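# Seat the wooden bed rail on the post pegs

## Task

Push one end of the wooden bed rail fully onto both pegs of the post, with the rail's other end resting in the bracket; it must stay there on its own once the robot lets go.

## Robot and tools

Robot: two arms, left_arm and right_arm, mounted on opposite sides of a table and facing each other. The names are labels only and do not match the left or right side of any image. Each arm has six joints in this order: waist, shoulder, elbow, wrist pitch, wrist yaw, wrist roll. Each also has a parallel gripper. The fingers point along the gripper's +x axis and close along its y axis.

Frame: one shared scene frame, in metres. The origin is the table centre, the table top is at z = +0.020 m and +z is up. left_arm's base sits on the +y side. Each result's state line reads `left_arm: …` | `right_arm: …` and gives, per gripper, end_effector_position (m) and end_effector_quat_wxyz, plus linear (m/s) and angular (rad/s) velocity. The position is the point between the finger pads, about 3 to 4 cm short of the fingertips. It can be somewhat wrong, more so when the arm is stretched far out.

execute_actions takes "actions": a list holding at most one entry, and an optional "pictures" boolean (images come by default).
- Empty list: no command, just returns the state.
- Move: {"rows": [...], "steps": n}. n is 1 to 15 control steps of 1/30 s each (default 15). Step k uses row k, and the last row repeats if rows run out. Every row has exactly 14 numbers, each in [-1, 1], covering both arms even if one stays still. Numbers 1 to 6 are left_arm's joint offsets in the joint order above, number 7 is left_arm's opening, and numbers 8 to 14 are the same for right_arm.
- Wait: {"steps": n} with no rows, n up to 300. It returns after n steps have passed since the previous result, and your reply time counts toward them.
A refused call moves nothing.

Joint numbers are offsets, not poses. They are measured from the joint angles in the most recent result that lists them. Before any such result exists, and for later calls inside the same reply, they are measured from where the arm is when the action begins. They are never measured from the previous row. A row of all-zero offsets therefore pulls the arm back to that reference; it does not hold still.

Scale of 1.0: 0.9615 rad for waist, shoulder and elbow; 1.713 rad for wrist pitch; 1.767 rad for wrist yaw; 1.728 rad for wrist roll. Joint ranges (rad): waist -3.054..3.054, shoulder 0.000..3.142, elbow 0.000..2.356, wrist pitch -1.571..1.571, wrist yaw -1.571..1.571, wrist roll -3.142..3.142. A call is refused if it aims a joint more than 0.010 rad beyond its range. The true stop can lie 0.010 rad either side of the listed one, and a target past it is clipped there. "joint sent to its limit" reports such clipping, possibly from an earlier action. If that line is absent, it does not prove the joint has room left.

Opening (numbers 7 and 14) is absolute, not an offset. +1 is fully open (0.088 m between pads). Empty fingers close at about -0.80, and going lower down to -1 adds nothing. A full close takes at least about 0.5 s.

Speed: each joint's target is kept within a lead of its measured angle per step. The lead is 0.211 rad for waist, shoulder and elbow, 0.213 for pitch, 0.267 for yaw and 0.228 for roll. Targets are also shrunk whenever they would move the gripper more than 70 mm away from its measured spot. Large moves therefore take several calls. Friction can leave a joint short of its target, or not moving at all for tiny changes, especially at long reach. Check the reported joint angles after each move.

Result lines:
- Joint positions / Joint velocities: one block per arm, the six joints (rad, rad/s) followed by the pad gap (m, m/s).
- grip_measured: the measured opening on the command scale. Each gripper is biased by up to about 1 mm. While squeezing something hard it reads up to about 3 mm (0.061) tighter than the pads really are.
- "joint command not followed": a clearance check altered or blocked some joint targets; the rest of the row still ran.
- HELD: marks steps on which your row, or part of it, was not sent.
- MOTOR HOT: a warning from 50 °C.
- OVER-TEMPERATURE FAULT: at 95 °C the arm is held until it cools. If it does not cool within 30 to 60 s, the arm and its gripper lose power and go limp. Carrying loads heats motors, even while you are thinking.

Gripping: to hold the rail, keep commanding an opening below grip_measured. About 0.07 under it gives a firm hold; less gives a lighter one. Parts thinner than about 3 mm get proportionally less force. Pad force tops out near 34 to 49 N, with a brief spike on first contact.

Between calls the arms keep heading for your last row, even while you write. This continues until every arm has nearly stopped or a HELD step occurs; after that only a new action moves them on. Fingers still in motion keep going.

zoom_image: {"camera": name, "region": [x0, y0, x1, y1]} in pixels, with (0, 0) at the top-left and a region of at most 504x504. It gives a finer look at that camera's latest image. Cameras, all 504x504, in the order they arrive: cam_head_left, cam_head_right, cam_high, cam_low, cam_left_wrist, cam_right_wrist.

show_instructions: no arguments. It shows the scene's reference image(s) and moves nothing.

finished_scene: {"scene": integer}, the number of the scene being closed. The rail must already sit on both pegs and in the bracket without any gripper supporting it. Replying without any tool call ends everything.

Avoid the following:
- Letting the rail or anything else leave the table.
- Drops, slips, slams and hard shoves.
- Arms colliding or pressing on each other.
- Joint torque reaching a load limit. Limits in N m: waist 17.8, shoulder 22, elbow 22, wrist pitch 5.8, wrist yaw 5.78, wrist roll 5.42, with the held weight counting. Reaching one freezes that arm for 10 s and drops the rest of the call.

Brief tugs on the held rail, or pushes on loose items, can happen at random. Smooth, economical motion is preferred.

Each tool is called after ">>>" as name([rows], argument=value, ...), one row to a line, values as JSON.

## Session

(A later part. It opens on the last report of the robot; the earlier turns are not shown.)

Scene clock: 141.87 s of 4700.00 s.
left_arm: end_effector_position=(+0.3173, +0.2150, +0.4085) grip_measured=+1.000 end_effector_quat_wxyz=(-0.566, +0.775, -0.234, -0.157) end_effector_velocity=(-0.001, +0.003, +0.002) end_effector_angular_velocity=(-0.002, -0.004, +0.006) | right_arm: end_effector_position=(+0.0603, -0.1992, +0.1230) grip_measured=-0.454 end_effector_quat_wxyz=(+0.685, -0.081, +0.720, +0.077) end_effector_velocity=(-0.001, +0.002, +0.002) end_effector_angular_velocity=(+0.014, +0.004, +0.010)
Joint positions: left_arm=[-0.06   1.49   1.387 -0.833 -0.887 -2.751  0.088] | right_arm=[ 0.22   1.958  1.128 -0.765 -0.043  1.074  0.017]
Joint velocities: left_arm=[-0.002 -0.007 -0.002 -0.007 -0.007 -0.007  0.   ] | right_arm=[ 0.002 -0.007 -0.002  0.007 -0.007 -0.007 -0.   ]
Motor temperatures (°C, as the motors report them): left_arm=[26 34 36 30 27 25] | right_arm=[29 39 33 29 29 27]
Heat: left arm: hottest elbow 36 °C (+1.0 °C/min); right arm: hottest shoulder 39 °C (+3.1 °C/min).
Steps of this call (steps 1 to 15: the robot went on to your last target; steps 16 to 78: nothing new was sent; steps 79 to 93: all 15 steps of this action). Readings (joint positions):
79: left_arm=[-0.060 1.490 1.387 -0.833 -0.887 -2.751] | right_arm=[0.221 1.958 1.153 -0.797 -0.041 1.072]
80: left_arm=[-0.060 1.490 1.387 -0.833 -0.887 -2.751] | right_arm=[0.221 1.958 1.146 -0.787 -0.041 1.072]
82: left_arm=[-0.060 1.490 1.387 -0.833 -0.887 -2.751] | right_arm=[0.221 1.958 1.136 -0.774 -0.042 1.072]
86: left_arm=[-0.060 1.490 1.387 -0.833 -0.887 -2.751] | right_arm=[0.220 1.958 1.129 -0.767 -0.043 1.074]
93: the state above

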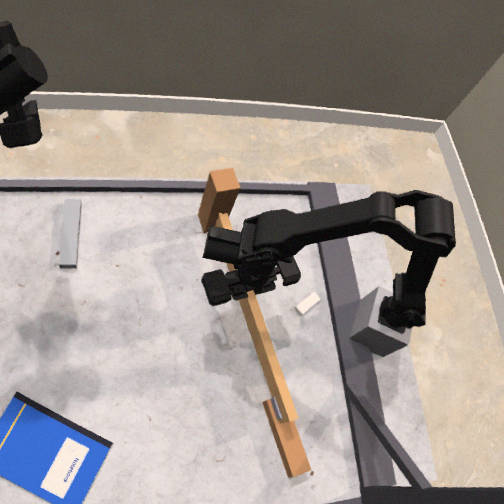

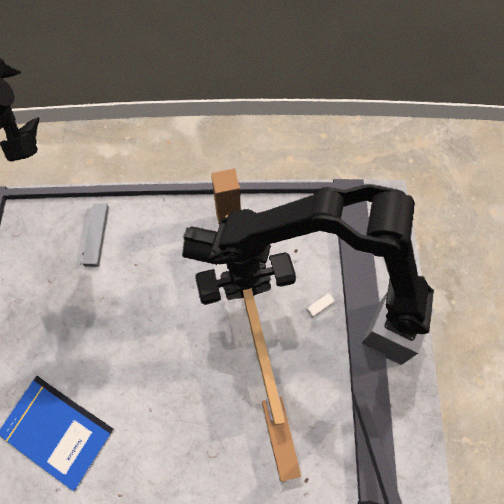

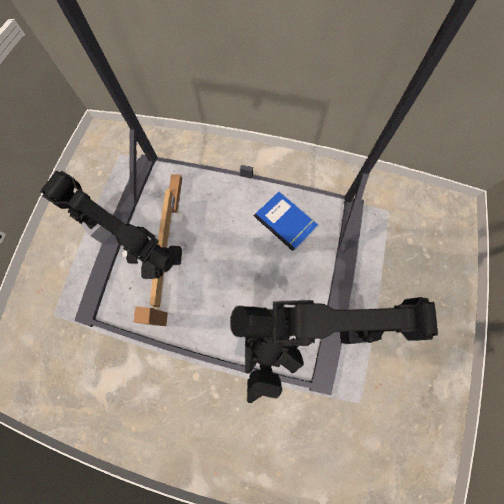

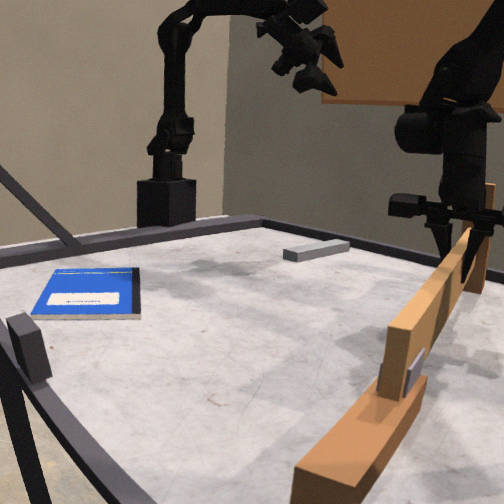

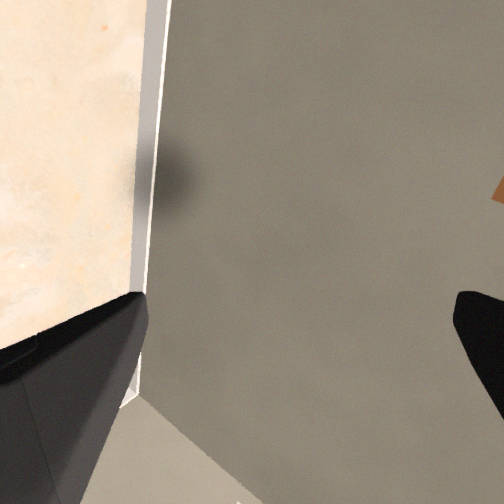

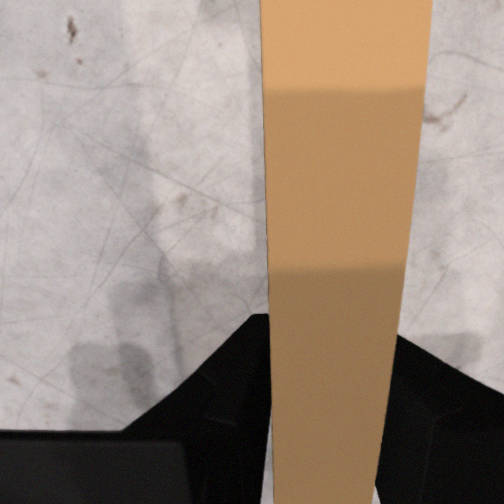

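>>> execute_actions([
  {"rows": [[0,0,0,0,0,0,1, -0.06,0.03,0.025,0,0,-0.03,-0.6]]},
])

>>> zoom_image(camera="cam_high", region=[125, 285, 185, 335])

Scene clock: 143.73 s of 4700.00 s.
left_arm: end_effector_position=(+0.3173, +0.2150, +0.4085) grip_measured=+1.000 end_effector_quat_wxyz=(-0.566, +0.775, -0.234, -0.157) end_effector_velocity=(-0.000, +0.000, +0.000) end_effector_angular_velocity=(+0.002, -0.003, +0.006) | right_arm: end_effector_position=(+0.0634, -0.1998, +0.1214) grip_measured=-0.454 end_effector_quat_wxyz=(+0.672, -0.081, +0.732, +0.082) end_effector_velocity=(-0.001, -0.001, +0.002) end_effector_angular_velocity=(+0.005, +0.022, -0.001)
Joint positions: left_arm=[-0.06   1.49   1.387 -0.833 -0.887 -2.751  0.088] | right_arm=[ 0.194  1.969  1.135 -0.77  -0.078  1.039  0.017]
Joint velocities: left_arm=[-0.002  0.002  0.002 -0.007 -0.007 -0.007  0.   ] | right_arm=[-0.007 -0.007 -0.002 -0.007 -0.022 -0.007 -0.   ]
Motor temperatures (°C, as the motors report them): left_arm=[26 34 36 30 27 25] | right_arm=[29 39 33 29 29 27]
Heat: left arm: hottest elbow 36 °C (+1.0 °C/min); right arm: hottest shoulder 39 °C (+3.0 °C/min).
Steps of this call (steps 1 to 15: the robot went on to your last target; steps 16 to 41: nothing new was sent; steps 42 to 56: all 15 steps of this action). Readings (joint positions):
42: left_arm=[-0.060 1.490 1.387 -0.833 -0.887 -2.751] | right_arm=[0.214 1.960 1.129 -0.765 -0.050 1.066]
43: left_arm=[-0.060 1.490 1.387 -0.833 -0.887 -2.751] | right_arm=[0.204 1.963 1.131 -0.765 -0.061 1.057]
45: left_arm=[-0.060 1.490 1.387 -0.833 -0.887 -2.751] | right_arm=[0.195 1.967 1.132 -0.767 -0.077 1.046]
49: left_arm=[-0.060 1.490 1.387 -0.833 -0.887 -2.751] | right_arm=[0.194 1.969 1.134 -0.769 -0.077 1.041]
56: the state above

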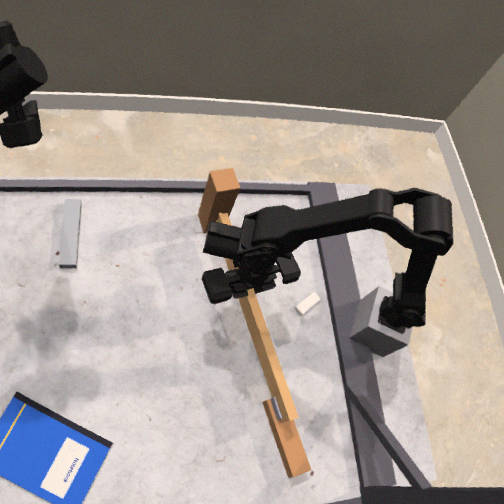

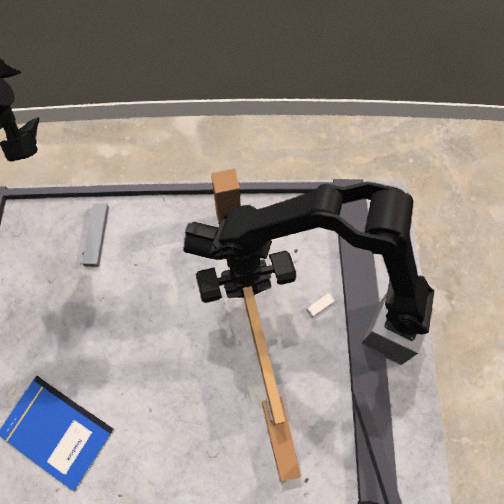

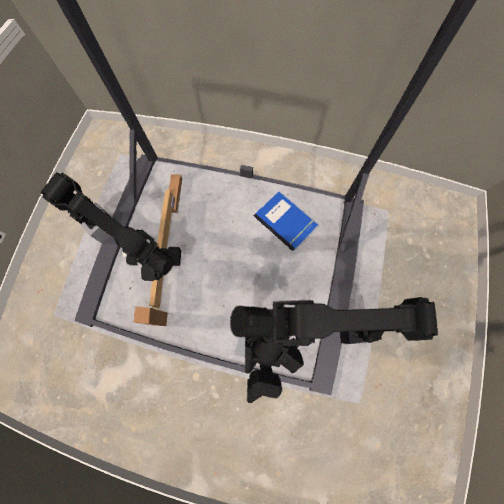

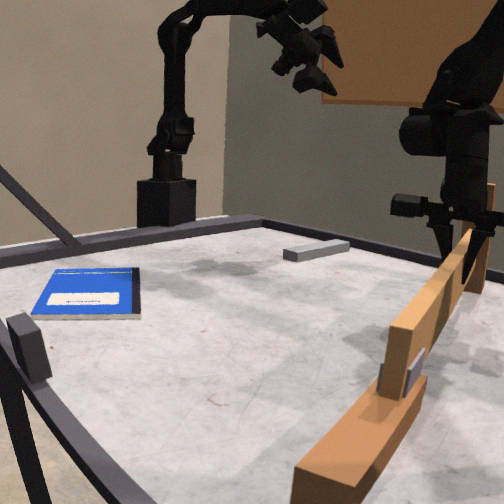

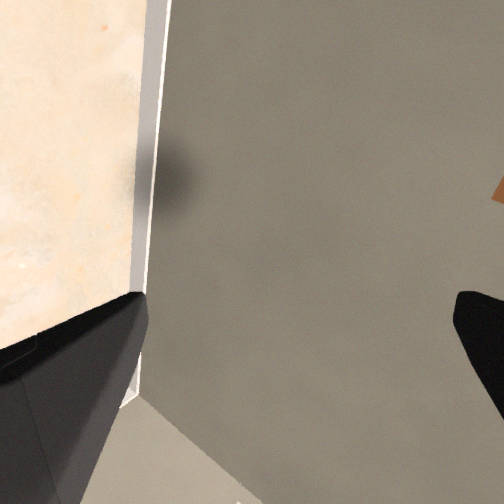

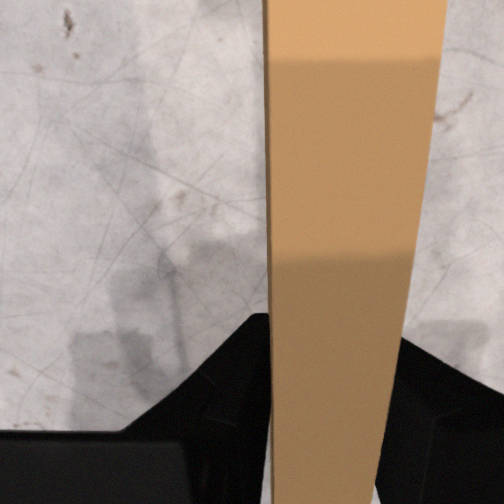

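Region (125, 285, 185, 335) of cam_high's 504x504 image, scaled by 8.400, with more detail than that image has.

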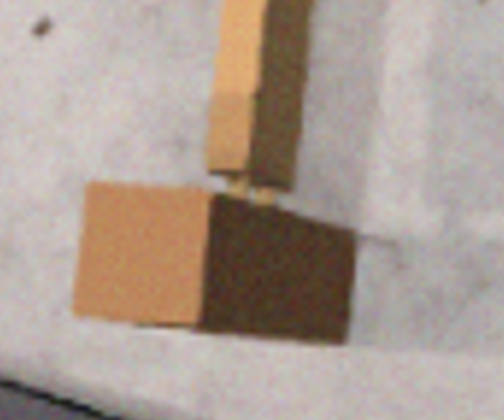

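>>> execute_actions([
  {"rows": [[0,0,0,0,0,0,1, 0.01,0,0.0,0,0.015,0.01,-0.6],[0,0,0,0,0,0,1, 0.01,0,0.01,0,0.015,0.01,-0.6],[0,0,0,0,0,0,1, -0.01,0,0.02,-0.005,0.01,0,-0.6],[0,0,0,0,0,0,1, -0.02,0,0.025,-0.01,0.01,0,-0.6],[0,0,0,0,0,0,1, -0.02,0,0.03,-0.01,0.01,0,-0.6],[0,0,0,0,0,0,1, -0.02,0,0.035,-0.015,0.01,0,-0.6],[0,0,0,0,0,0,1, -0.02,0,0.04,-0.015,0.01,0,-0.6],[0,0,0,0,0,0,1, -0.025,0,0.045,-0.02,0.01,0,-0.6],[0,0,0,0,0,0,1, -0.03,0,0.05,-0.02,0.01,0,-0.6],[0,0,0,0,0,0,1, -0.04,0,0.05,-0.02,0.01,-0.01,-0.6]]},
], pictures=false)

Scene clock: 148.97 s of 4700.00 s.
left_arm: end_effector_position=(+0.3173, +0.2150, +0.4085) grip_measured=+1.000 end_effector_quat_wxyz=(-0.566, +0.775, -0.234, -0.157) end_effector_velocity=(-0.002, -0.000, +0.000) end_effector_angular_velocity=(-0.005, +0.008, -0.003) | right_arm: end_effector_position=(+0.0645, -0.1987, +0.1265) grip_measured=-0.454 end_effector_quat_wxyz=(+0.666, -0.080, +0.737, +0.079) end_effector_velocity=(-0.002, -0.004, +0.003) end_effector_angular_velocity=(-0.017, +0.029, +0.014)
Joint positions: left_arm=[-0.06   1.49   1.387 -0.833 -0.887 -2.751  0.088] | right_arm=[ 0.186  1.969  1.158 -0.802 -0.091  1.037  0.017]
Joint velocities: left_arm=[-0.002 -0.002  0.002 -0.007  0.007 -0.007  0.   ] | right_arm=[-0.007 -0.002  0.007 -0.037 -0.022 -0.022 -0.   ]
Motor temperatures (°C, as the motors report them): left_arm=[26 34 36 30 27 25] | right_arm=[29 38 34 29 29 27]
Heat: left arm: hottest elbow 36 °C (+1.0 °C/min); right arm: hottest shoulder 38 °C (+2.0 °C/min).
Steps of this call (steps 1 to 15: the robot went on to your last target; steps 16 to 90: nothing new was sent; then 1.73 s passed at rest; steps 91 to 105: all 15 steps of this action). Readings (joint positions):
91: left_arm=[-0.060 1.490 1.387 -0.833 -0.887 -2.751] | right_arm=[0.196 1.969 1.135 -0.770 -0.076 1.042]
92: left_arm=[-0.060 1.490 1.387 -0.833 -0.887 -2.751] | right_arm=[0.199 1.969 1.135 -0.770 -0.070 1.047]
94: left_arm=[-0.060 1.490 1.387 -0.833 -0.887 -2.751] | right_arm=[0.199 1.969 1.137 -0.772 -0.071 1.047]
98: left_arm=[-0.060 1.490 1.387 -0.833 -0.887 -2.751] | right_arm=[0.195 1.969 1.148 -0.787 -0.077 1.047]
105: the state above

>>> execute_actions([
  {"rows": [[0,0,0,0,0,0,1, 0.02,0,-0.015,0.01,0.025,0.03,-0.6],[0,0,0,0,0,0,1, 0.02,0,-0.015,0.01,0.025,0.03,-0.6],[0,0,0,0,0,0,1, 0.02,0,-0.015,0.01,0.025,0.03,-0.6],[0,0,0,0,0,0,1, 0.02,0,-0.015,0.01,0.025,0.03,-0.6],[0,0,0,0,0,0,1, 0.02,0,-0.015,0.01,0.025,0.03,-0.6],[0,0,0,0,0,0,1, 0.02,0,-0.015,0.01,0.025,0.03,-0.6],[0,0,0,0,0,0,1, -0.04,0,-0.01,0.01,0.025,0.01,-0.6]]},
])

>>> zoom_image(camera="cam_high", region=[125, 285, 185, 335])

Scene clock: 155.30 s of 4700.00 s.
left_arm: end_effector_position=(+0.3173, +0.2150, +0.4085) grip_measured=+1.000 end_effector_quat_wxyz=(-0.566, +0.775, -0.234, -0.157) end_effector_velocity=(+0.001, +0.001, -0.000) end_effector_angular_velocity=(+0.017, -0.010, -0.004) | right_arm: end_effector_position=(+0.0639, -0.1993, +0.1244) grip_measured=-0.454 end_effector_quat_wxyz=(+0.670, -0.075, +0.735, +0.072) end_effector_velocity=(-0.000, +0.003, +0.001) end_effector_angular_velocity=(+0.020, +0.018, +0.014)
Joint positions: left_arm=[-0.06   1.49   1.387 -0.833 -0.887 -2.751  0.088] | right_arm=[ 0.19   1.969  1.149 -0.79  -0.084  1.058  0.017]
Joint velocities: left_arm=[ 0.002 -0.002 -0.007  0.007 -0.007  0.022  0.   ] | right_arm=[-0.007 -0.002  0.002  0.007 -0.022 -0.022 -0.   ]
Motor temperatures (°C, as the motors report them): left_arm=[26 34 36 30 27 25] | right_arm=[29 39 34 29 29 27]
Heat: left arm: hottest elbow 36 °C (+1.0 °C/min); right arm: hottest shoulder 39 °C (+3.1 °C/min).
Steps of this call (steps 1 to 15: the robot went on to your last target; steps 16 to 90: nothing new was sent; then 2.83 s passed at rest; steps 91 to 105: all 15 steps of this action). Readings (joint positions):
91: left_arm=[-0.060 1.490 1.387 -0.833 -0.887 -2.751] | right_arm=[0.189 1.969 1.157 -0.802 -0.087 1.045]
92: left_arm=[-0.060 1.490 1.387 -0.833 -0.887 -2.751] | right_arm=[0.195 1.969 1.156 -0.799 -0.076 1.055]
94: left_arm=[-0.060 1.490 1.387 -0.833 -0.887 -2.751] | right_arm=[0.203 1.969 1.152 -0.792 -0.064 1.068]
98: left_arm=[-0.060 1.490 1.387 -0.833 -0.887 -2.751] | right_arm=[0.197 1.969 1.149 -0.789 -0.073 1.067]
105: the state above

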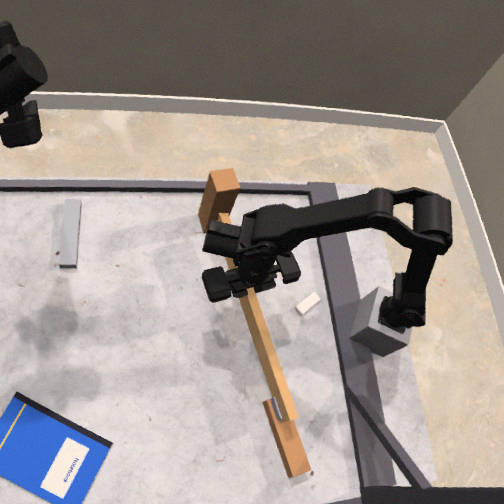

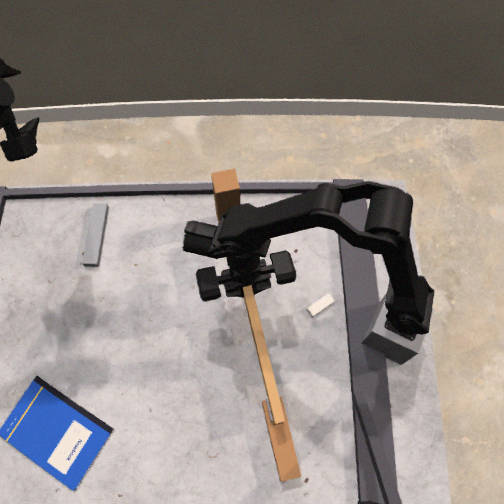

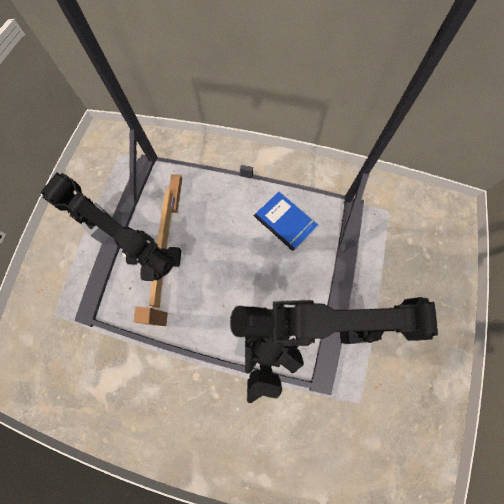

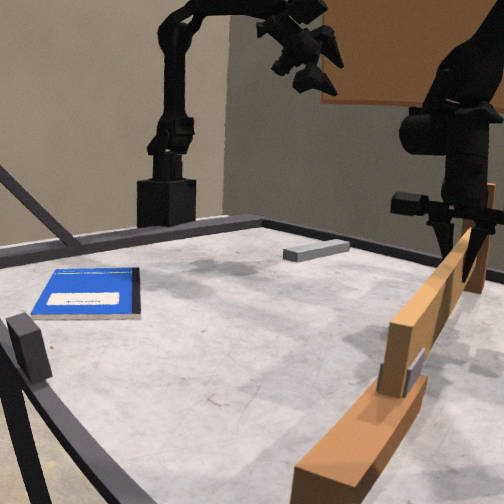

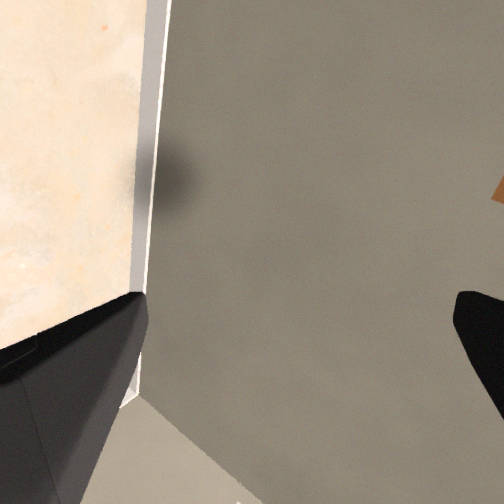

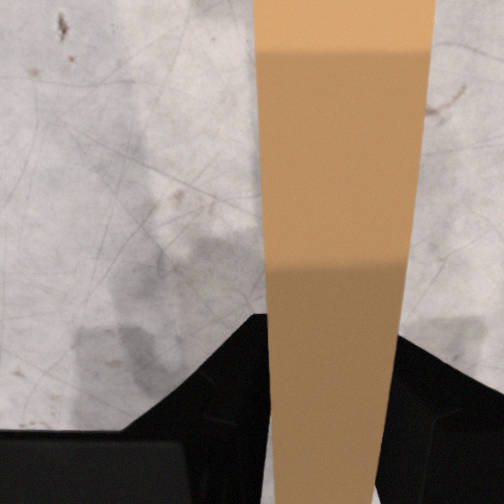

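Region (125, 285, 185, 335) of cam_high's 504x504 image, scaled by 8.400, with more detail than that image has.

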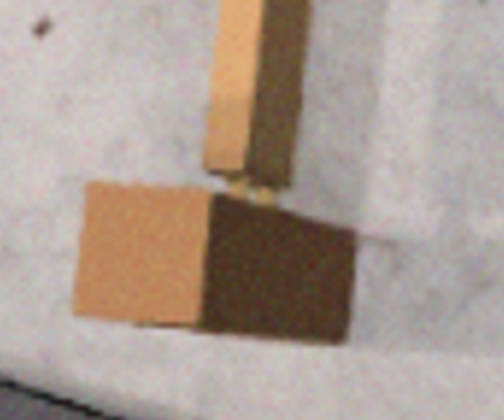

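Try the opposite roll.

>>> execute_actions([
  {"rows": [[0,0,0,0,0,0,1, 0.02,0,0,0,0.02,-0.02,-0.6],[0,0,0,0,0,0,1, 0.02,0,0,0,0.02,-0.02,-0.6],[0,0,0,0,0,0,1, 0.02,0,0,0,0.02,-0.02,-0.6],[0,0,0,0,0,0,1, 0.02,0,0,0,0.02,-0.02,-0.6],[0,0,0,0,0,0,1, 0.02,0,0,0,0.02,-0.02,-0.6],[0,0,0,0,0,0,1, 0.02,0,0,0,0.02,-0.02,-0.6],[0,0,0,0,0,0,1, -0.04,0,0.005,0,0.02,-0.045,-0.6]]},
])

>>> zoom_image(camera="cam_high", region=[125, 285, 185, 335])

Scene clock: 159.30 s of 4700.00 s.
left_arm: end_effector_position=(+0.3173, +0.2150, +0.4085) grip_measured=+1.000 end_effector_quat_wxyz=(-0.566, +0.775, -0.234, -0.157) end_effector_velocity=(-0.001, +0.002, -0.002) end_effector_angular_velocity=(+0.007, -0.002, +0.006) | right_arm: end_effector_position=(+0.0641, -0.1997, +0.1244) grip_measured=-0.454 end_effector_quat_wxyz=(+0.665, -0.089, +0.736, +0.090) end_effector_velocity=(+0.000, -0.002, +0.002) end_effector_angular_velocity=(+0.006, +0.022, +0.009)
Joint positions: left_arm=[-0.06   1.49   1.387 -0.833 -0.887 -2.751  0.088] | right_arm=[ 0.186  1.969  1.149 -0.791 -0.091  1.008  0.017]
Joint velocities: left_arm=[-0.002 -0.002 -0.007 -0.007 -0.007 -0.007  0.   ] | right_arm=[-0.012 -0.007 -0.002 -0.007 -0.022 -0.022  0.   ]
Motor temperatures (°C, as the motors report them): left_arm=[26 34 36 30 27 25] | right_arm=[29 39 34 29 29 27]
Heat: left arm: hottest elbow 36 °C (+1.0 °C/min); right arm: hottest shoulder 39 °C (+3.0 °C/min).
Steps of this call (steps 1 to 15: the robot went on to your last target; steps 16 to 90: nothing new was sent; then 0.50 s passed at rest; steps 91 to 105: all 15 steps of this action). Readings (joint positions):
91: left_arm=[-0.060 1.490 1.387 -0.833 -0.887 -2.751] | right_arm=[0.194 1.969 1.149 -0.790 -0.080 1.051]
92: left_arm=[-0.060 1.490 1.387 -0.833 -0.887 -2.751] | right_arm=[0.200 1.969 1.149 -0.790 -0.069 1.050]
94: left_arm=[-0.060 1.490 1.387 -0.833 -0.887 -2.751] | right_arm=[0.204 1.969 1.149 -0.790 -0.062 1.048]
98: left_arm=[-0.060 1.490 1.387 -0.833 -0.887 -2.751] | right_arm=[0.194 1.969 1.149 -0.791 -0.078 1.025]
105: the state above

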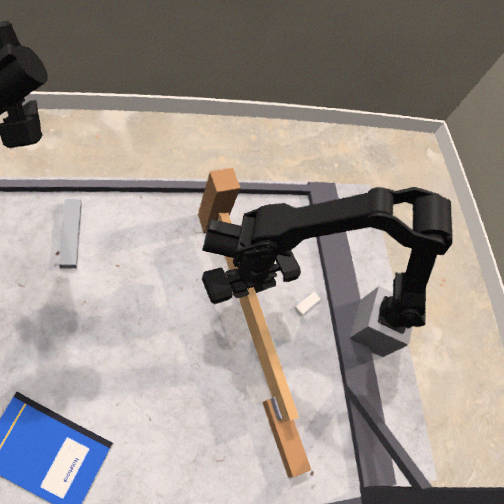

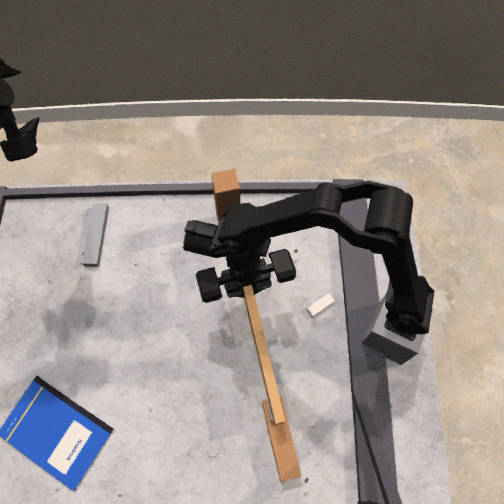

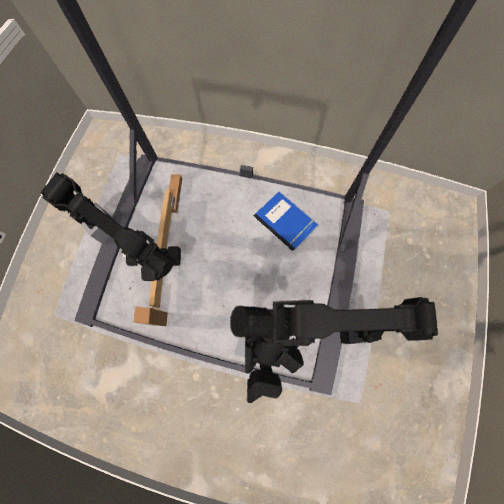

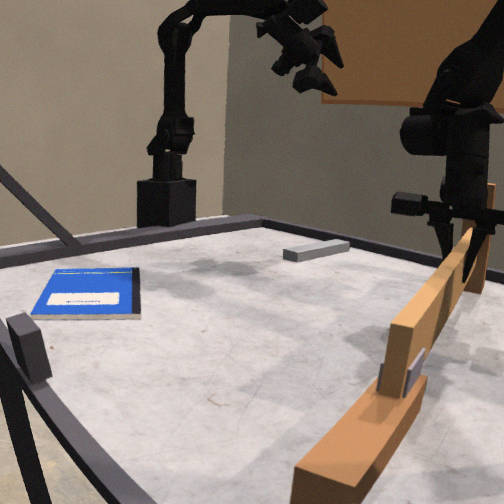

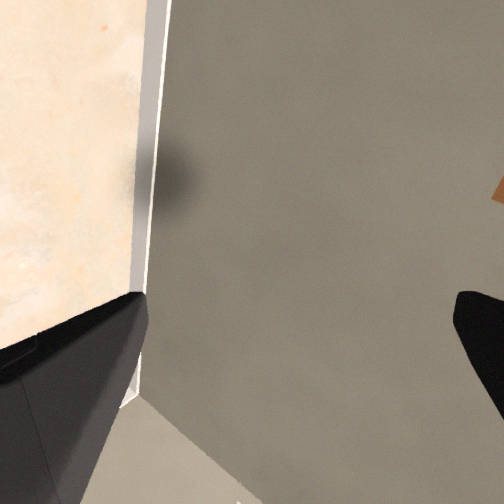

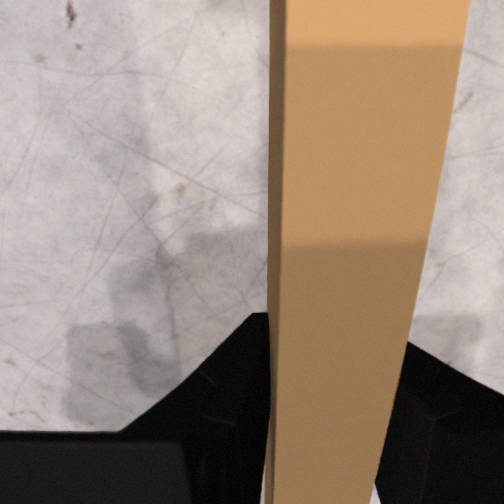

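Region (125, 285, 185, 335) of cam_high's 504x504 image, scaled by 8.400, with more detail than that image has.

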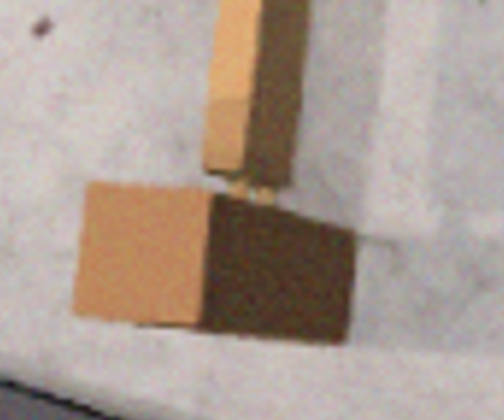

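>>> execute_actions([
  {"rows": [[0,0,0,0,0,0,1, 0.035,-0.03,-0.03,0.03,0.03,0.035,-0.6]]},
])

>>> zoom_image(camera="cam_high", region=[125, 285, 185, 335])

Scene clock: 162.80 s of 4700.00 s.
left_arm: end_effector_position=(+0.3173, +0.2150, +0.4085) grip_measured=+1.000 end_effector_quat_wxyz=(-0.566, +0.775, -0.234, -0.157) end_effector_velocity=(+0.001, +0.003, -0.000) end_effector_angular_velocity=(-0.010, +0.000, +0.018) | right_arm: end_effector_position=(+0.0615, -0.1969, +0.1212) grip_measured=-0.454 end_effector_quat_wxyz=(+0.684, -0.078, +0.720, +0.083) end_effector_velocity=(-0.000, -0.001, -0.001) end_effector_angular_velocity=(+0.004, +0.006, -0.010)
Joint positions: left_arm=[-0.06   1.49   1.387 -0.833 -0.887 -2.751  0.088] | right_arm=[ 0.215  1.963  1.126 -0.747 -0.049  1.065  0.017]
Joint velocities: left_arm=[ 0.002 -0.002 -0.002 -0.007 -0.007 -0.022  0.   ] | right_arm=[-0.002 -0.002 -0.007  0.007 -0.007  0.007  0.   ]
Motor temperatures (°C, as the motors report them): left_arm=[26 34 36 30 27 25] | right_arm=[29 39 34 29 29 27]
Heat: left arm: hottest elbow 36 °C (+1.0 °C/min); right arm: hottest shoulder 39 °C (+3.0 °C/min).
Steps of this call (steps 1 to 15: the robot went on to your last target; steps 16 to 90: nothing new was sent; steps 91 to 105: all 15 steps of this action). Readings (joint positions):
91: left_arm=[-0.060 1.490 1.387 -0.833 -0.887 -2.751] | right_arm=[0.191 1.969 1.144 -0.786 -0.085 1.023]
92: left_arm=[-0.060 1.490 1.387 -0.833 -0.887 -2.751] | right_arm=[0.200 1.966 1.138 -0.776 -0.069 1.038]
94: left_arm=[-0.060 1.490 1.387 -0.833 -0.887 -2.751] | right_arm=[0.211 1.965 1.131 -0.756 -0.055 1.054]
98: left_arm=[-0.060 1.490 1.387 -0.833 -0.887 -2.751] | right_arm=[0.214 1.964 1.128 -0.749 -0.051 1.062]
105: the state above

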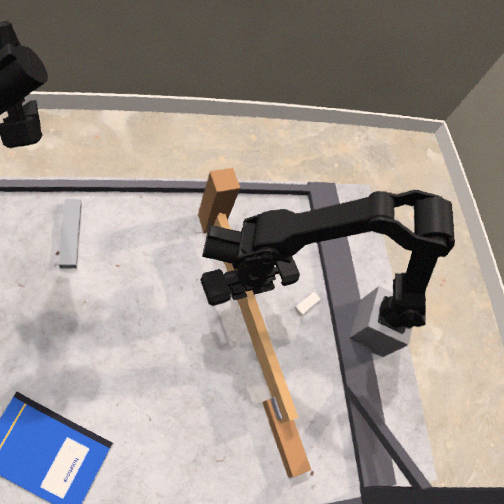

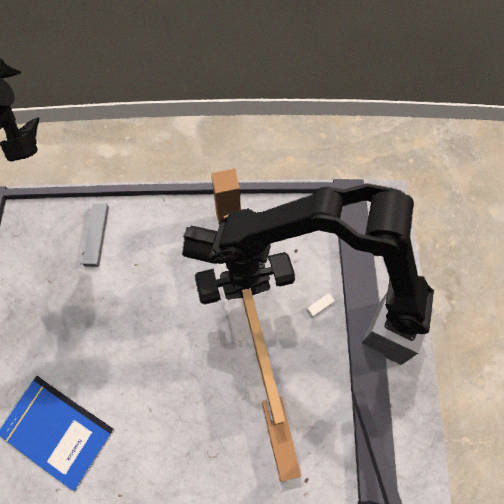

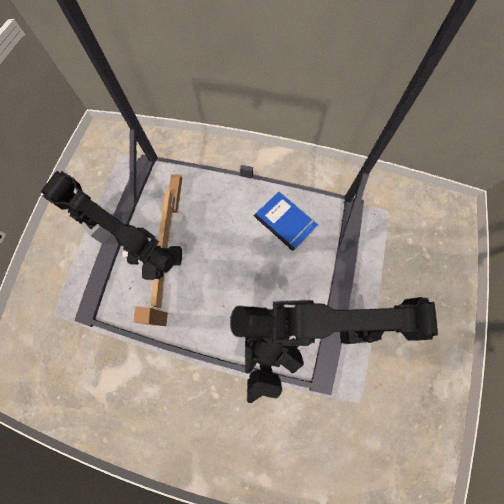

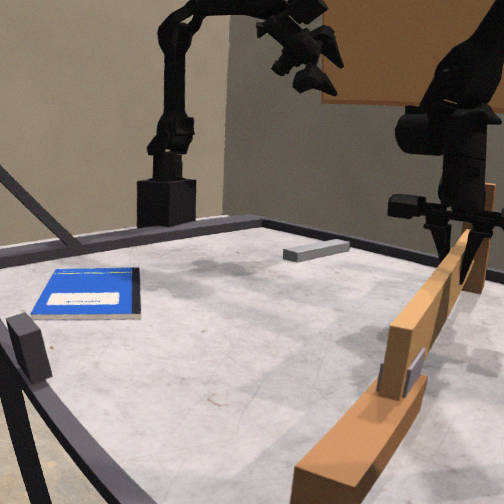

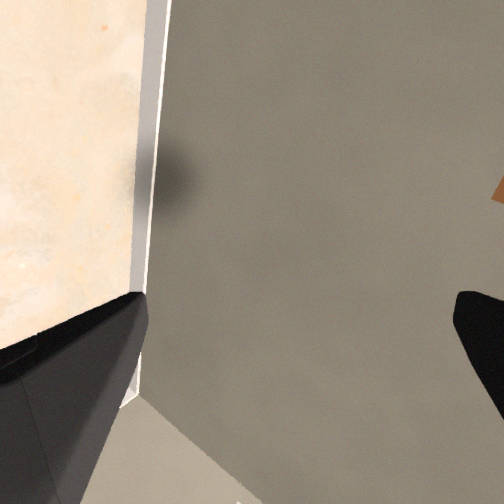

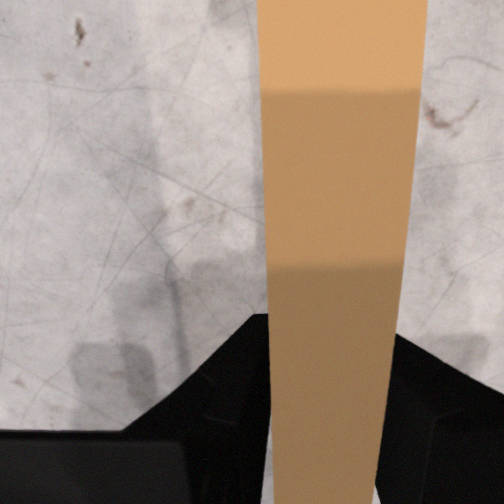

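Region (125, 285, 185, 335) of cam_high's 504x504 image, scaled by 8.400, with more detail than that image has.

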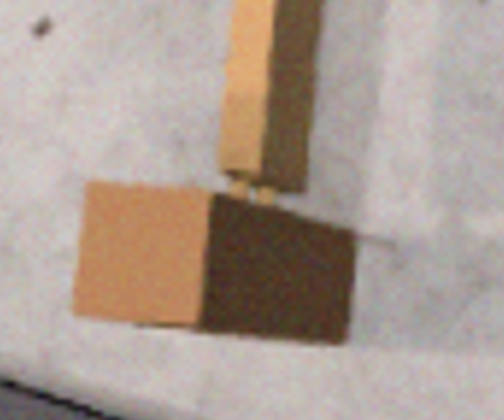

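Need up and −y: shoulder back.

>>> execute_actions([
  {"rows": [[0,0,0,0,0,0,1, 0,-0.04,-0.01,-0.008,0,0,-0.6]]},
], pictures=false)

>>> execute_actions([
  {"rows": [[0,0,0,0,0,0,1, -0.06,0.02,0.025,0,0,-0.03,-0.6]]},
])

>>> zoom_image(camera="cam_high", region=[125, 285, 185, 335])

Scene clock: 167.33 s of 4700.00 s.
left_arm: end_effector_position=(+0.3173, +0.2150, +0.4085) grip_measured=+1.000 end_effector_quat_wxyz=(-0.566, +0.775, -0.234, -0.157) end_effector_velocity=(-0.002, +0.000, -0.001) end_effector_angular_velocity=(-0.000, +0.009, -0.003) | right_arm: end_effector_position=(+0.0611, -0.1978, +0.1253) grip_measured=-0.454 end_effector_quat_wxyz=(+0.685, -0.077, +0.720, +0.084) end_effector_velocity=(-0.000, -0.001, -0.001) end_effector_angular_velocity=(+0.004, +0.006, -0.010)
Joint positions: left_arm=[-0.06   1.49   1.387 -0.833 -0.887 -2.751  0.088] | right_arm=[ 0.215  1.948  1.124 -0.757 -0.05   1.065  0.017]
Joint velocities: left_arm=[-0.002 -0.002 -0.002 -0.007  0.007 -0.007  0.   ] | right_arm=[-0.002 -0.002 -0.007  0.007 -0.007  0.007 -0.   ]
Motor temperatures (°C, as the motors report them): left_arm=[26 34 36 30 27 25] | right_arm=[29 40 33 29 29 27]
Heat: left arm: hottest elbow 36 °C (+1.0 °C/min); right arm: hottest shoulder 40 °C (+3.0 °C/min).
Steps of this call (steps 1 to 15: the robot went on to your last target; steps 16 to 90: nothing new was sent; then 1.03 s passed at rest; steps 91 to 105: all 15 steps of this action). Readings (joint positions):
91: left_arm=[-0.060 1.490 1.387 -0.833 -0.887 -2.751] | right_arm=[0.215 1.960 1.125 -0.747 -0.049 1.065]
92: left_arm=[-0.060 1.490 1.387 -0.833 -0.887 -2.751] | right_arm=[0.215 1.958 1.125 -0.749 -0.049 1.065]
94: left_arm=[-0.060 1.490 1.387 -0.833 -0.887 -2.751] | right_arm=[0.215 1.951 1.125 -0.754 -0.050 1.065]
98: left_arm=[-0.060 1.490 1.387 -0.833 -0.887 -2.751] | right_arm=[0.215 1.948 1.124 -0.756 -0.050 1.065]
105: the state above

Scene clock: 167.83 s of 4700.00 s.
left_arm: end_effector_position=(+0.3173, +0.2150, +0.4085) grip_measured=+1.000 end_effector_quat_wxyz=(-0.566, +0.775, -0.234, -0.157) end_effector_velocity=(-0.000, +0.001, +0.002) end_effector_angular_velocity=(-0.002, -0.004, +0.006) | right_arm: end_effector_position=(+0.0628, -0.1984, +0.1249) grip_measured=-0.454 end_effector_quat_wxyz=(+0.671, -0.077, +0.732, +0.092) end_effector_velocity=(+0.000, +0.002, +0.002) end_effector_angular_velocity=(+0.013, +0.003, -0.010)
Joint positions: left_arm=[-0.06   1.49   1.387 -0.833 -0.887 -2.751  0.088] | right_arm=[ 0.193  1.953  1.128 -0.762 -0.087  1.03   0.017]
Joint velocities: left_arm=[-0.002 -0.002  0.002 -0.007 -0.007 -0.007  0.   ] | right_arm=[-0.002 -0.007 -0.002  0.007 -0.007  0.007 -0.   ]
Motor temperatures (°C, as the motors report them): left_arm=[26 34 36 30 27 25] | right_arm=[29 40 33 29 29 27]
Heat: left arm: hottest elbow 36 °C (+1.0 °C/min); right arm: hottest shoulder 40 °C (+3.0 °C/min).
Steps of this call (steps 1 to 15: all 15 steps of this action). Readings (joint positions):
1: left_arm=[-0.060 1.490 1.387 -0.833 -0.887 -2.751] | right_arm=[0.210 1.948 1.124 -0.757 -0.057 1.057]
2: left_arm=[-0.060 1.490 1.387 -0.833 -0.887 -2.751] | right_arm=[0.203 1.949 1.125 -0.757 -0.070 1.048]
4: left_arm=[-0.060 1.490 1.387 -0.833 -0.887 -2.751] | right_arm=[0.195 1.951 1.125 -0.759 -0.083 1.038]
8: left_arm=[-0.060 1.490 1.387 -0.833 -0.887 -2.751] | right_arm=[0.194 1.952 1.128 -0.761 -0.086 1.032]
15: the state above

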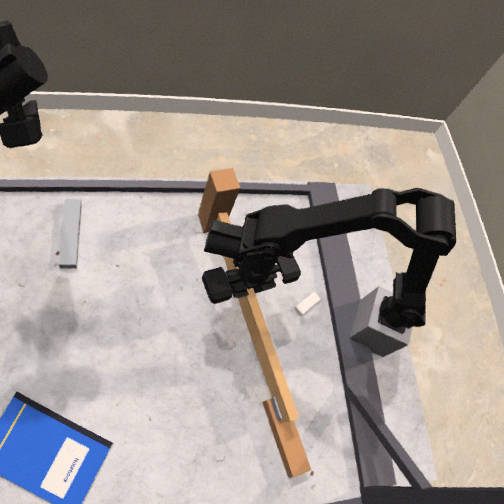

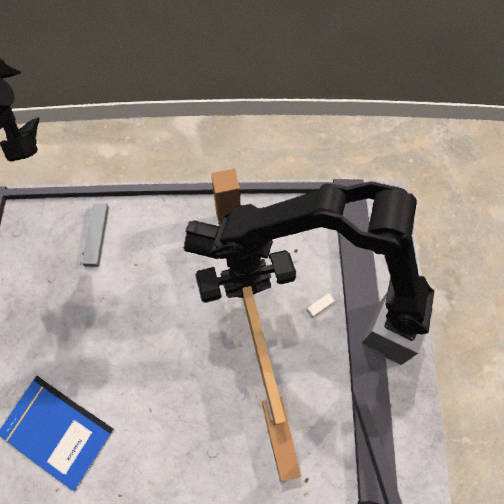

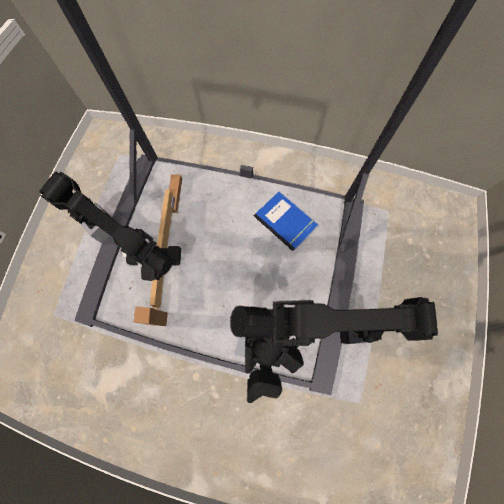

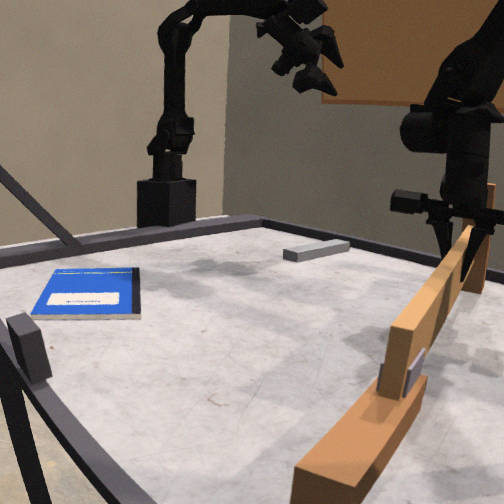

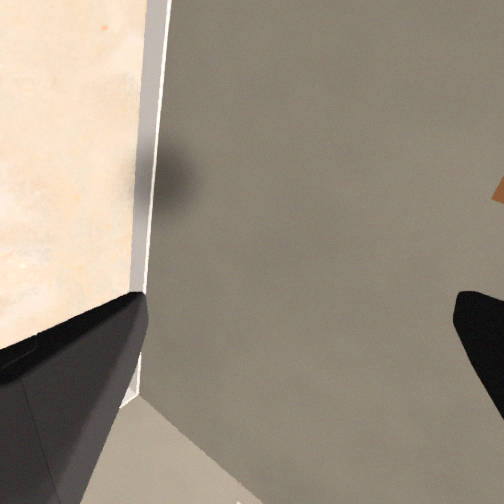

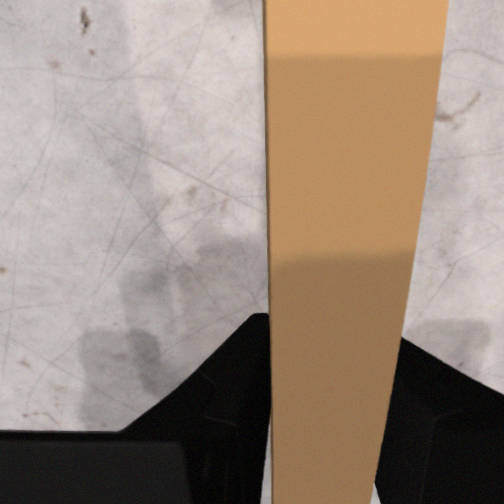

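Region (125, 285, 185, 335) of cam_high's 504x504 image, scaled by 8.400, with more detail than that image has.

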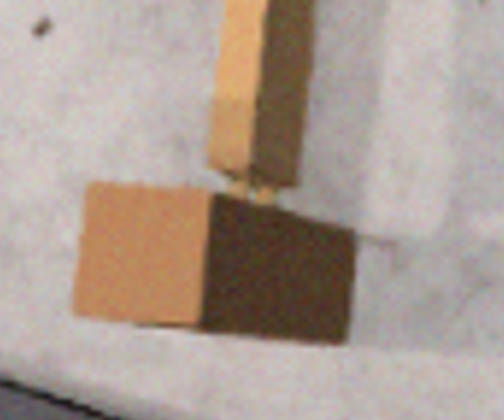

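>>> execute_actions([
  {"rows": [[0,0,0,0,0,0,1, 0.03,-0.035,-0.03,0.0,0.03,0.022,-0.6]]},
], pictures=false)

>>> execute_actions([
  {"rows": [[0,0,0,0,0,0,1, -0.06,0.02,0.025,0,0,-0.03,-0.6]]},
], pictures=false)

Scene clock: 170.80 s of 4700.00 s.
left_arm: end_effector_position=(+0.3173, +0.2150, +0.4085) grip_measured=+1.000 end_effector_quat_wxyz=(-0.566, +0.775, -0.234, -0.157) end_effector_velocity=(-0.002, +0.000, -0.001) end_effector_angular_velocity=(-0.000, +0.009, -0.003) | right_arm: end_effector_position=(+0.0614, -0.2014, +0.1254) grip_measured=-0.454 end_effector_quat_wxyz=(+0.686, -0.076, +0.719, +0.079) end_effector_velocity=(-0.001, -0.001, +0.002) end_effector_angular_velocity=(+0.001, +0.008, +0.019)
Joint positions: left_arm=[-0.06   1.49   1.387 -0.833 -0.887 -2.751  0.088] | right_arm=[ 0.214  1.939  1.112 -0.756 -0.044  1.071  0.017]
Joint velocities: left_arm=[-0.002 -0.002 -0.002 -0.007  0.007 -0.007  0.   ] | right_arm=[-0.002 -0.007 -0.002 -0.007 -0.007 -0.022 -0.   ]
Motor temperatures (°C, as the motors report them): left_arm=[26 34 36 30 27 25] | right_arm=[29 40 34 29 29 27]
Heat: left arm: hottest elbow 36 °C (+1.0 °C/min); right arm: hottest shoulder 40 °C (+2.0 °C/min).
Steps of this call (steps 1 to 15: the robot went on to your last target; steps 16 to 74: nothing new was sent; steps 75 to 89: all 15 steps of this action). Readings (joint positions):
75: left_arm=[-0.060 1.490 1.387 -0.833 -0.887 -2.751] | right_arm=[0.198 1.951 1.126 -0.761 -0.080 1.038]
76: left_arm=[-0.060 1.490 1.387 -0.833 -0.887 -2.751] | right_arm=[0.206 1.949 1.123 -0.757 -0.065 1.048]
78: left_arm=[-0.060 1.490 1.387 -0.833 -0.887 -2.751] | right_arm=[0.214 1.946 1.119 -0.756 -0.049 1.061]
82: left_arm=[-0.060 1.490 1.387 -0.833 -0.887 -2.751] | right_arm=[0.214 1.941 1.113 -0.756 -0.045 1.069]
89: the state above

Scene clock: 171.30 s of 4700.00 s.
left_arm: end_effector_position=(+0.3173, +0.2150, +0.4085) grip_measured=+1.000 end_effector_quat_wxyz=(-0.566, +0.775, -0.234, -0.157) end_effector_velocity=(-0.000, +0.001, -0.002) end_effector_angular_velocity=(-0.005, +0.001, +0.013) | right_arm: end_effector_position=(+0.0634, -0.2017, +0.1253) grip_measured=-0.454 end_effector_quat_wxyz=(+0.673, -0.075, +0.731, +0.087) end_effector_velocity=(-0.001, -0.002, -0.001) end_effector_angular_velocity=(-0.009, +0.011, +0.005)
Joint positions: left_arm=[-0.06   1.49   1.387 -0.833 -0.887 -2.751  0.088] | right_arm=[ 0.19   1.943  1.116 -0.761 -0.082  1.038  0.017]
Joint velocities: left_arm=[-0.002  0.002 -0.002 -0.007 -0.007 -0.022  0.   ] | right_arm=[-0.002  0.002 -0.002 -0.007 -0.007 -0.007 -0.   ]
Motor temperatures (°C, as the motors report them): left_arm=[26 34 36 30 27 25] | right_arm=[29 40 34 29 29 27]
Heat: left arm: hottest elbow 36 °C (+1.0 °C/min); right arm: hottest shoulder 40 °C (+2.0 °C/min).
Steps of this call (steps 1 to 15: all 15 steps of this action). Readings (joint positions):
1: left_arm=[-0.060 1.490 1.387 -0.833 -0.887 -2.751] | right_arm=[0.209 1.939 1.112 -0.756 -0.050 1.065]
2: left_arm=[-0.060 1.490 1.387 -0.833 -0.887 -2.751] | right_arm=[0.201 1.940 1.113 -0.757 -0.064 1.056]
4: left_arm=[-0.060 1.490 1.387 -0.833 -0.887 -2.751] | right_arm=[0.193 1.941 1.113 -0.759 -0.078 1.046]
8: left_arm=[-0.060 1.490 1.387 -0.833 -0.887 -2.751] | right_arm=[0.191 1.943 1.115 -0.760 -0.080 1.040]
15: the state above

>>> execute_actions([
  {"rows": [[0,0,0,0,0,0,1, 0.03,0.0,-0.02,0.012,0.03,0.022,-0.6]]},
], pictures=false)

>>> execute_actions([
  {"rows": [[0,0,0,0,0,0,1, -0.06,0.02,0.02,0,0,-0.03,-0.6]]},
], pictures=false)

Scene clock: 174.87 s of 4700.00 s.
left_arm: end_effector_position=(+0.3173, +0.2150, +0.4085) grip_measured=+1.000 end_effector_quat_wxyz=(-0.566, +0.775, -0.234, -0.157) end_effector_velocity=(-0.000, +0.001, -0.002) end_effector_angular_velocity=(+0.019, -0.004, -0.002) | right_arm: end_effector_position=(+0.0616, -0.2005, +0.1232) grip_measured=-0.454 end_effector_quat_wxyz=(+0.688, -0.074, +0.718, +0.080) end_effector_velocity=(-0.001, -0.004, -0.001) end_effector_angular_velocity=(-0.010, +0.010, -0.010)
Joint positions: left_arm=[-0.06   1.49   1.387 -0.833 -0.887 -2.751  0.088] | right_arm=[ 0.215  1.943  1.108 -0.743 -0.042  1.075  0.017]
Joint velocities: left_arm=[-0.002  0.002 -0.002 -0.007 -0.007  0.007  0.   ] | right_arm=[-0.002 -0.002 -0.007 -0.007 -0.007  0.007 -0.   ]
Motor temperatures (°C, as the motors report them): left_arm=[26 34 36 30 27 25] | right_arm=[29 39 34 29 29 27]
Heat: left arm: hottest elbow 36 °C (+1.0 °C/min); right arm: hottest shoulder 39 °C (+1.0 °C/min).
Steps of this call (steps 1 to 15: the robot went on to your last target; steps 16 to 90: nothing new was sent; then 0.07 s passed at rest; steps 91 to 105: all 15 steps of this action). Readings (joint positions):
91: left_arm=[-0.060 1.490 1.387 -0.833 -0.887 -2.751] | right_arm=[0.195 1.943 1.115 -0.761 -0.075 1.047]
92: left_arm=[-0.060 1.490 1.387 -0.833 -0.887 -2.751] | right_arm=[0.204 1.943 1.114 -0.757 -0.061 1.056]
94: left_arm=[-0.060 1.490 1.387 -0.833 -0.887 -2.751] | right_arm=[0.212 1.943 1.111 -0.747 -0.048 1.067]
98: left_arm=[-0.060 1.490 1.387 -0.833 -0.887 -2.751] | right_arm=[0.214 1.943 1.109 -0.744 -0.044 1.072]
105: the state above

Scene clock: 175.37 s of 4700.00 s.
left_arm: end_effector_position=(+0.3173, +0.2150, +0.4085) grip_measured=+1.000 end_effector_quat_wxyz=(-0.566, +0.775, -0.234, -0.157) end_effector_velocity=(+0.001, +0.003, -0.000) end_effector_angular_velocity=(+0.002, -0.003, +0.011) | right_arm: end_effector_position=(+0.0633, -0.2011, +0.1231) grip_measured=-0.454 end_effector_quat_wxyz=(+0.674, -0.074, +0.730, +0.089) end_effector_velocity=(-0.002, -0.005, +0.000) end_effector_angular_velocity=(-0.016, +0.013, +0.034)
Joint positions: left_arm=[-0.06   1.49   1.387 -0.833 -0.887 -2.751  0.088] | right_arm=[ 0.192  1.946  1.11  -0.747 -0.08   1.04   0.017]
Joint velocities: left_arm=[ 0.002 -0.002 -0.002 -0.007 -0.007 -0.007  0.   ] | right_arm=[-0.002 -0.002 -0.002 -0.022 -0.007 -0.037 -0.   ]
Motor temperatures (°C, as the motors report them): left_arm=[26 34 36 30 27 25] | right_arm=[29 39 34 29 29 27]
Heat: left arm: hottest elbow 36 °C (+1.0 °C/min); right arm: hottest shoulder 39 °C (+1.0 °C/min).
Steps of this call (steps 1 to 15: all 15 steps of this action). Readings (joint positions):
1: left_arm=[-0.060 1.490 1.387 -0.833 -0.887 -2.751] | right_arm=[0.210 1.944 1.108 -0.743 -0.049 1.067]
2: left_arm=[-0.060 1.490 1.387 -0.833 -0.887 -2.751] | right_arm=[0.202 1.944 1.108 -0.744 -0.063 1.058]
4: left_arm=[-0.060 1.490 1.387 -0.833 -0.887 -2.751] | right_arm=[0.195 1.945 1.108 -0.744 -0.075 1.048]
8: left_arm=[-0.060 1.490 1.387 -0.833 -0.887 -2.751] | right_arm=[0.193 1.946 1.110 -0.746 -0.079 1.042]
15: the state above


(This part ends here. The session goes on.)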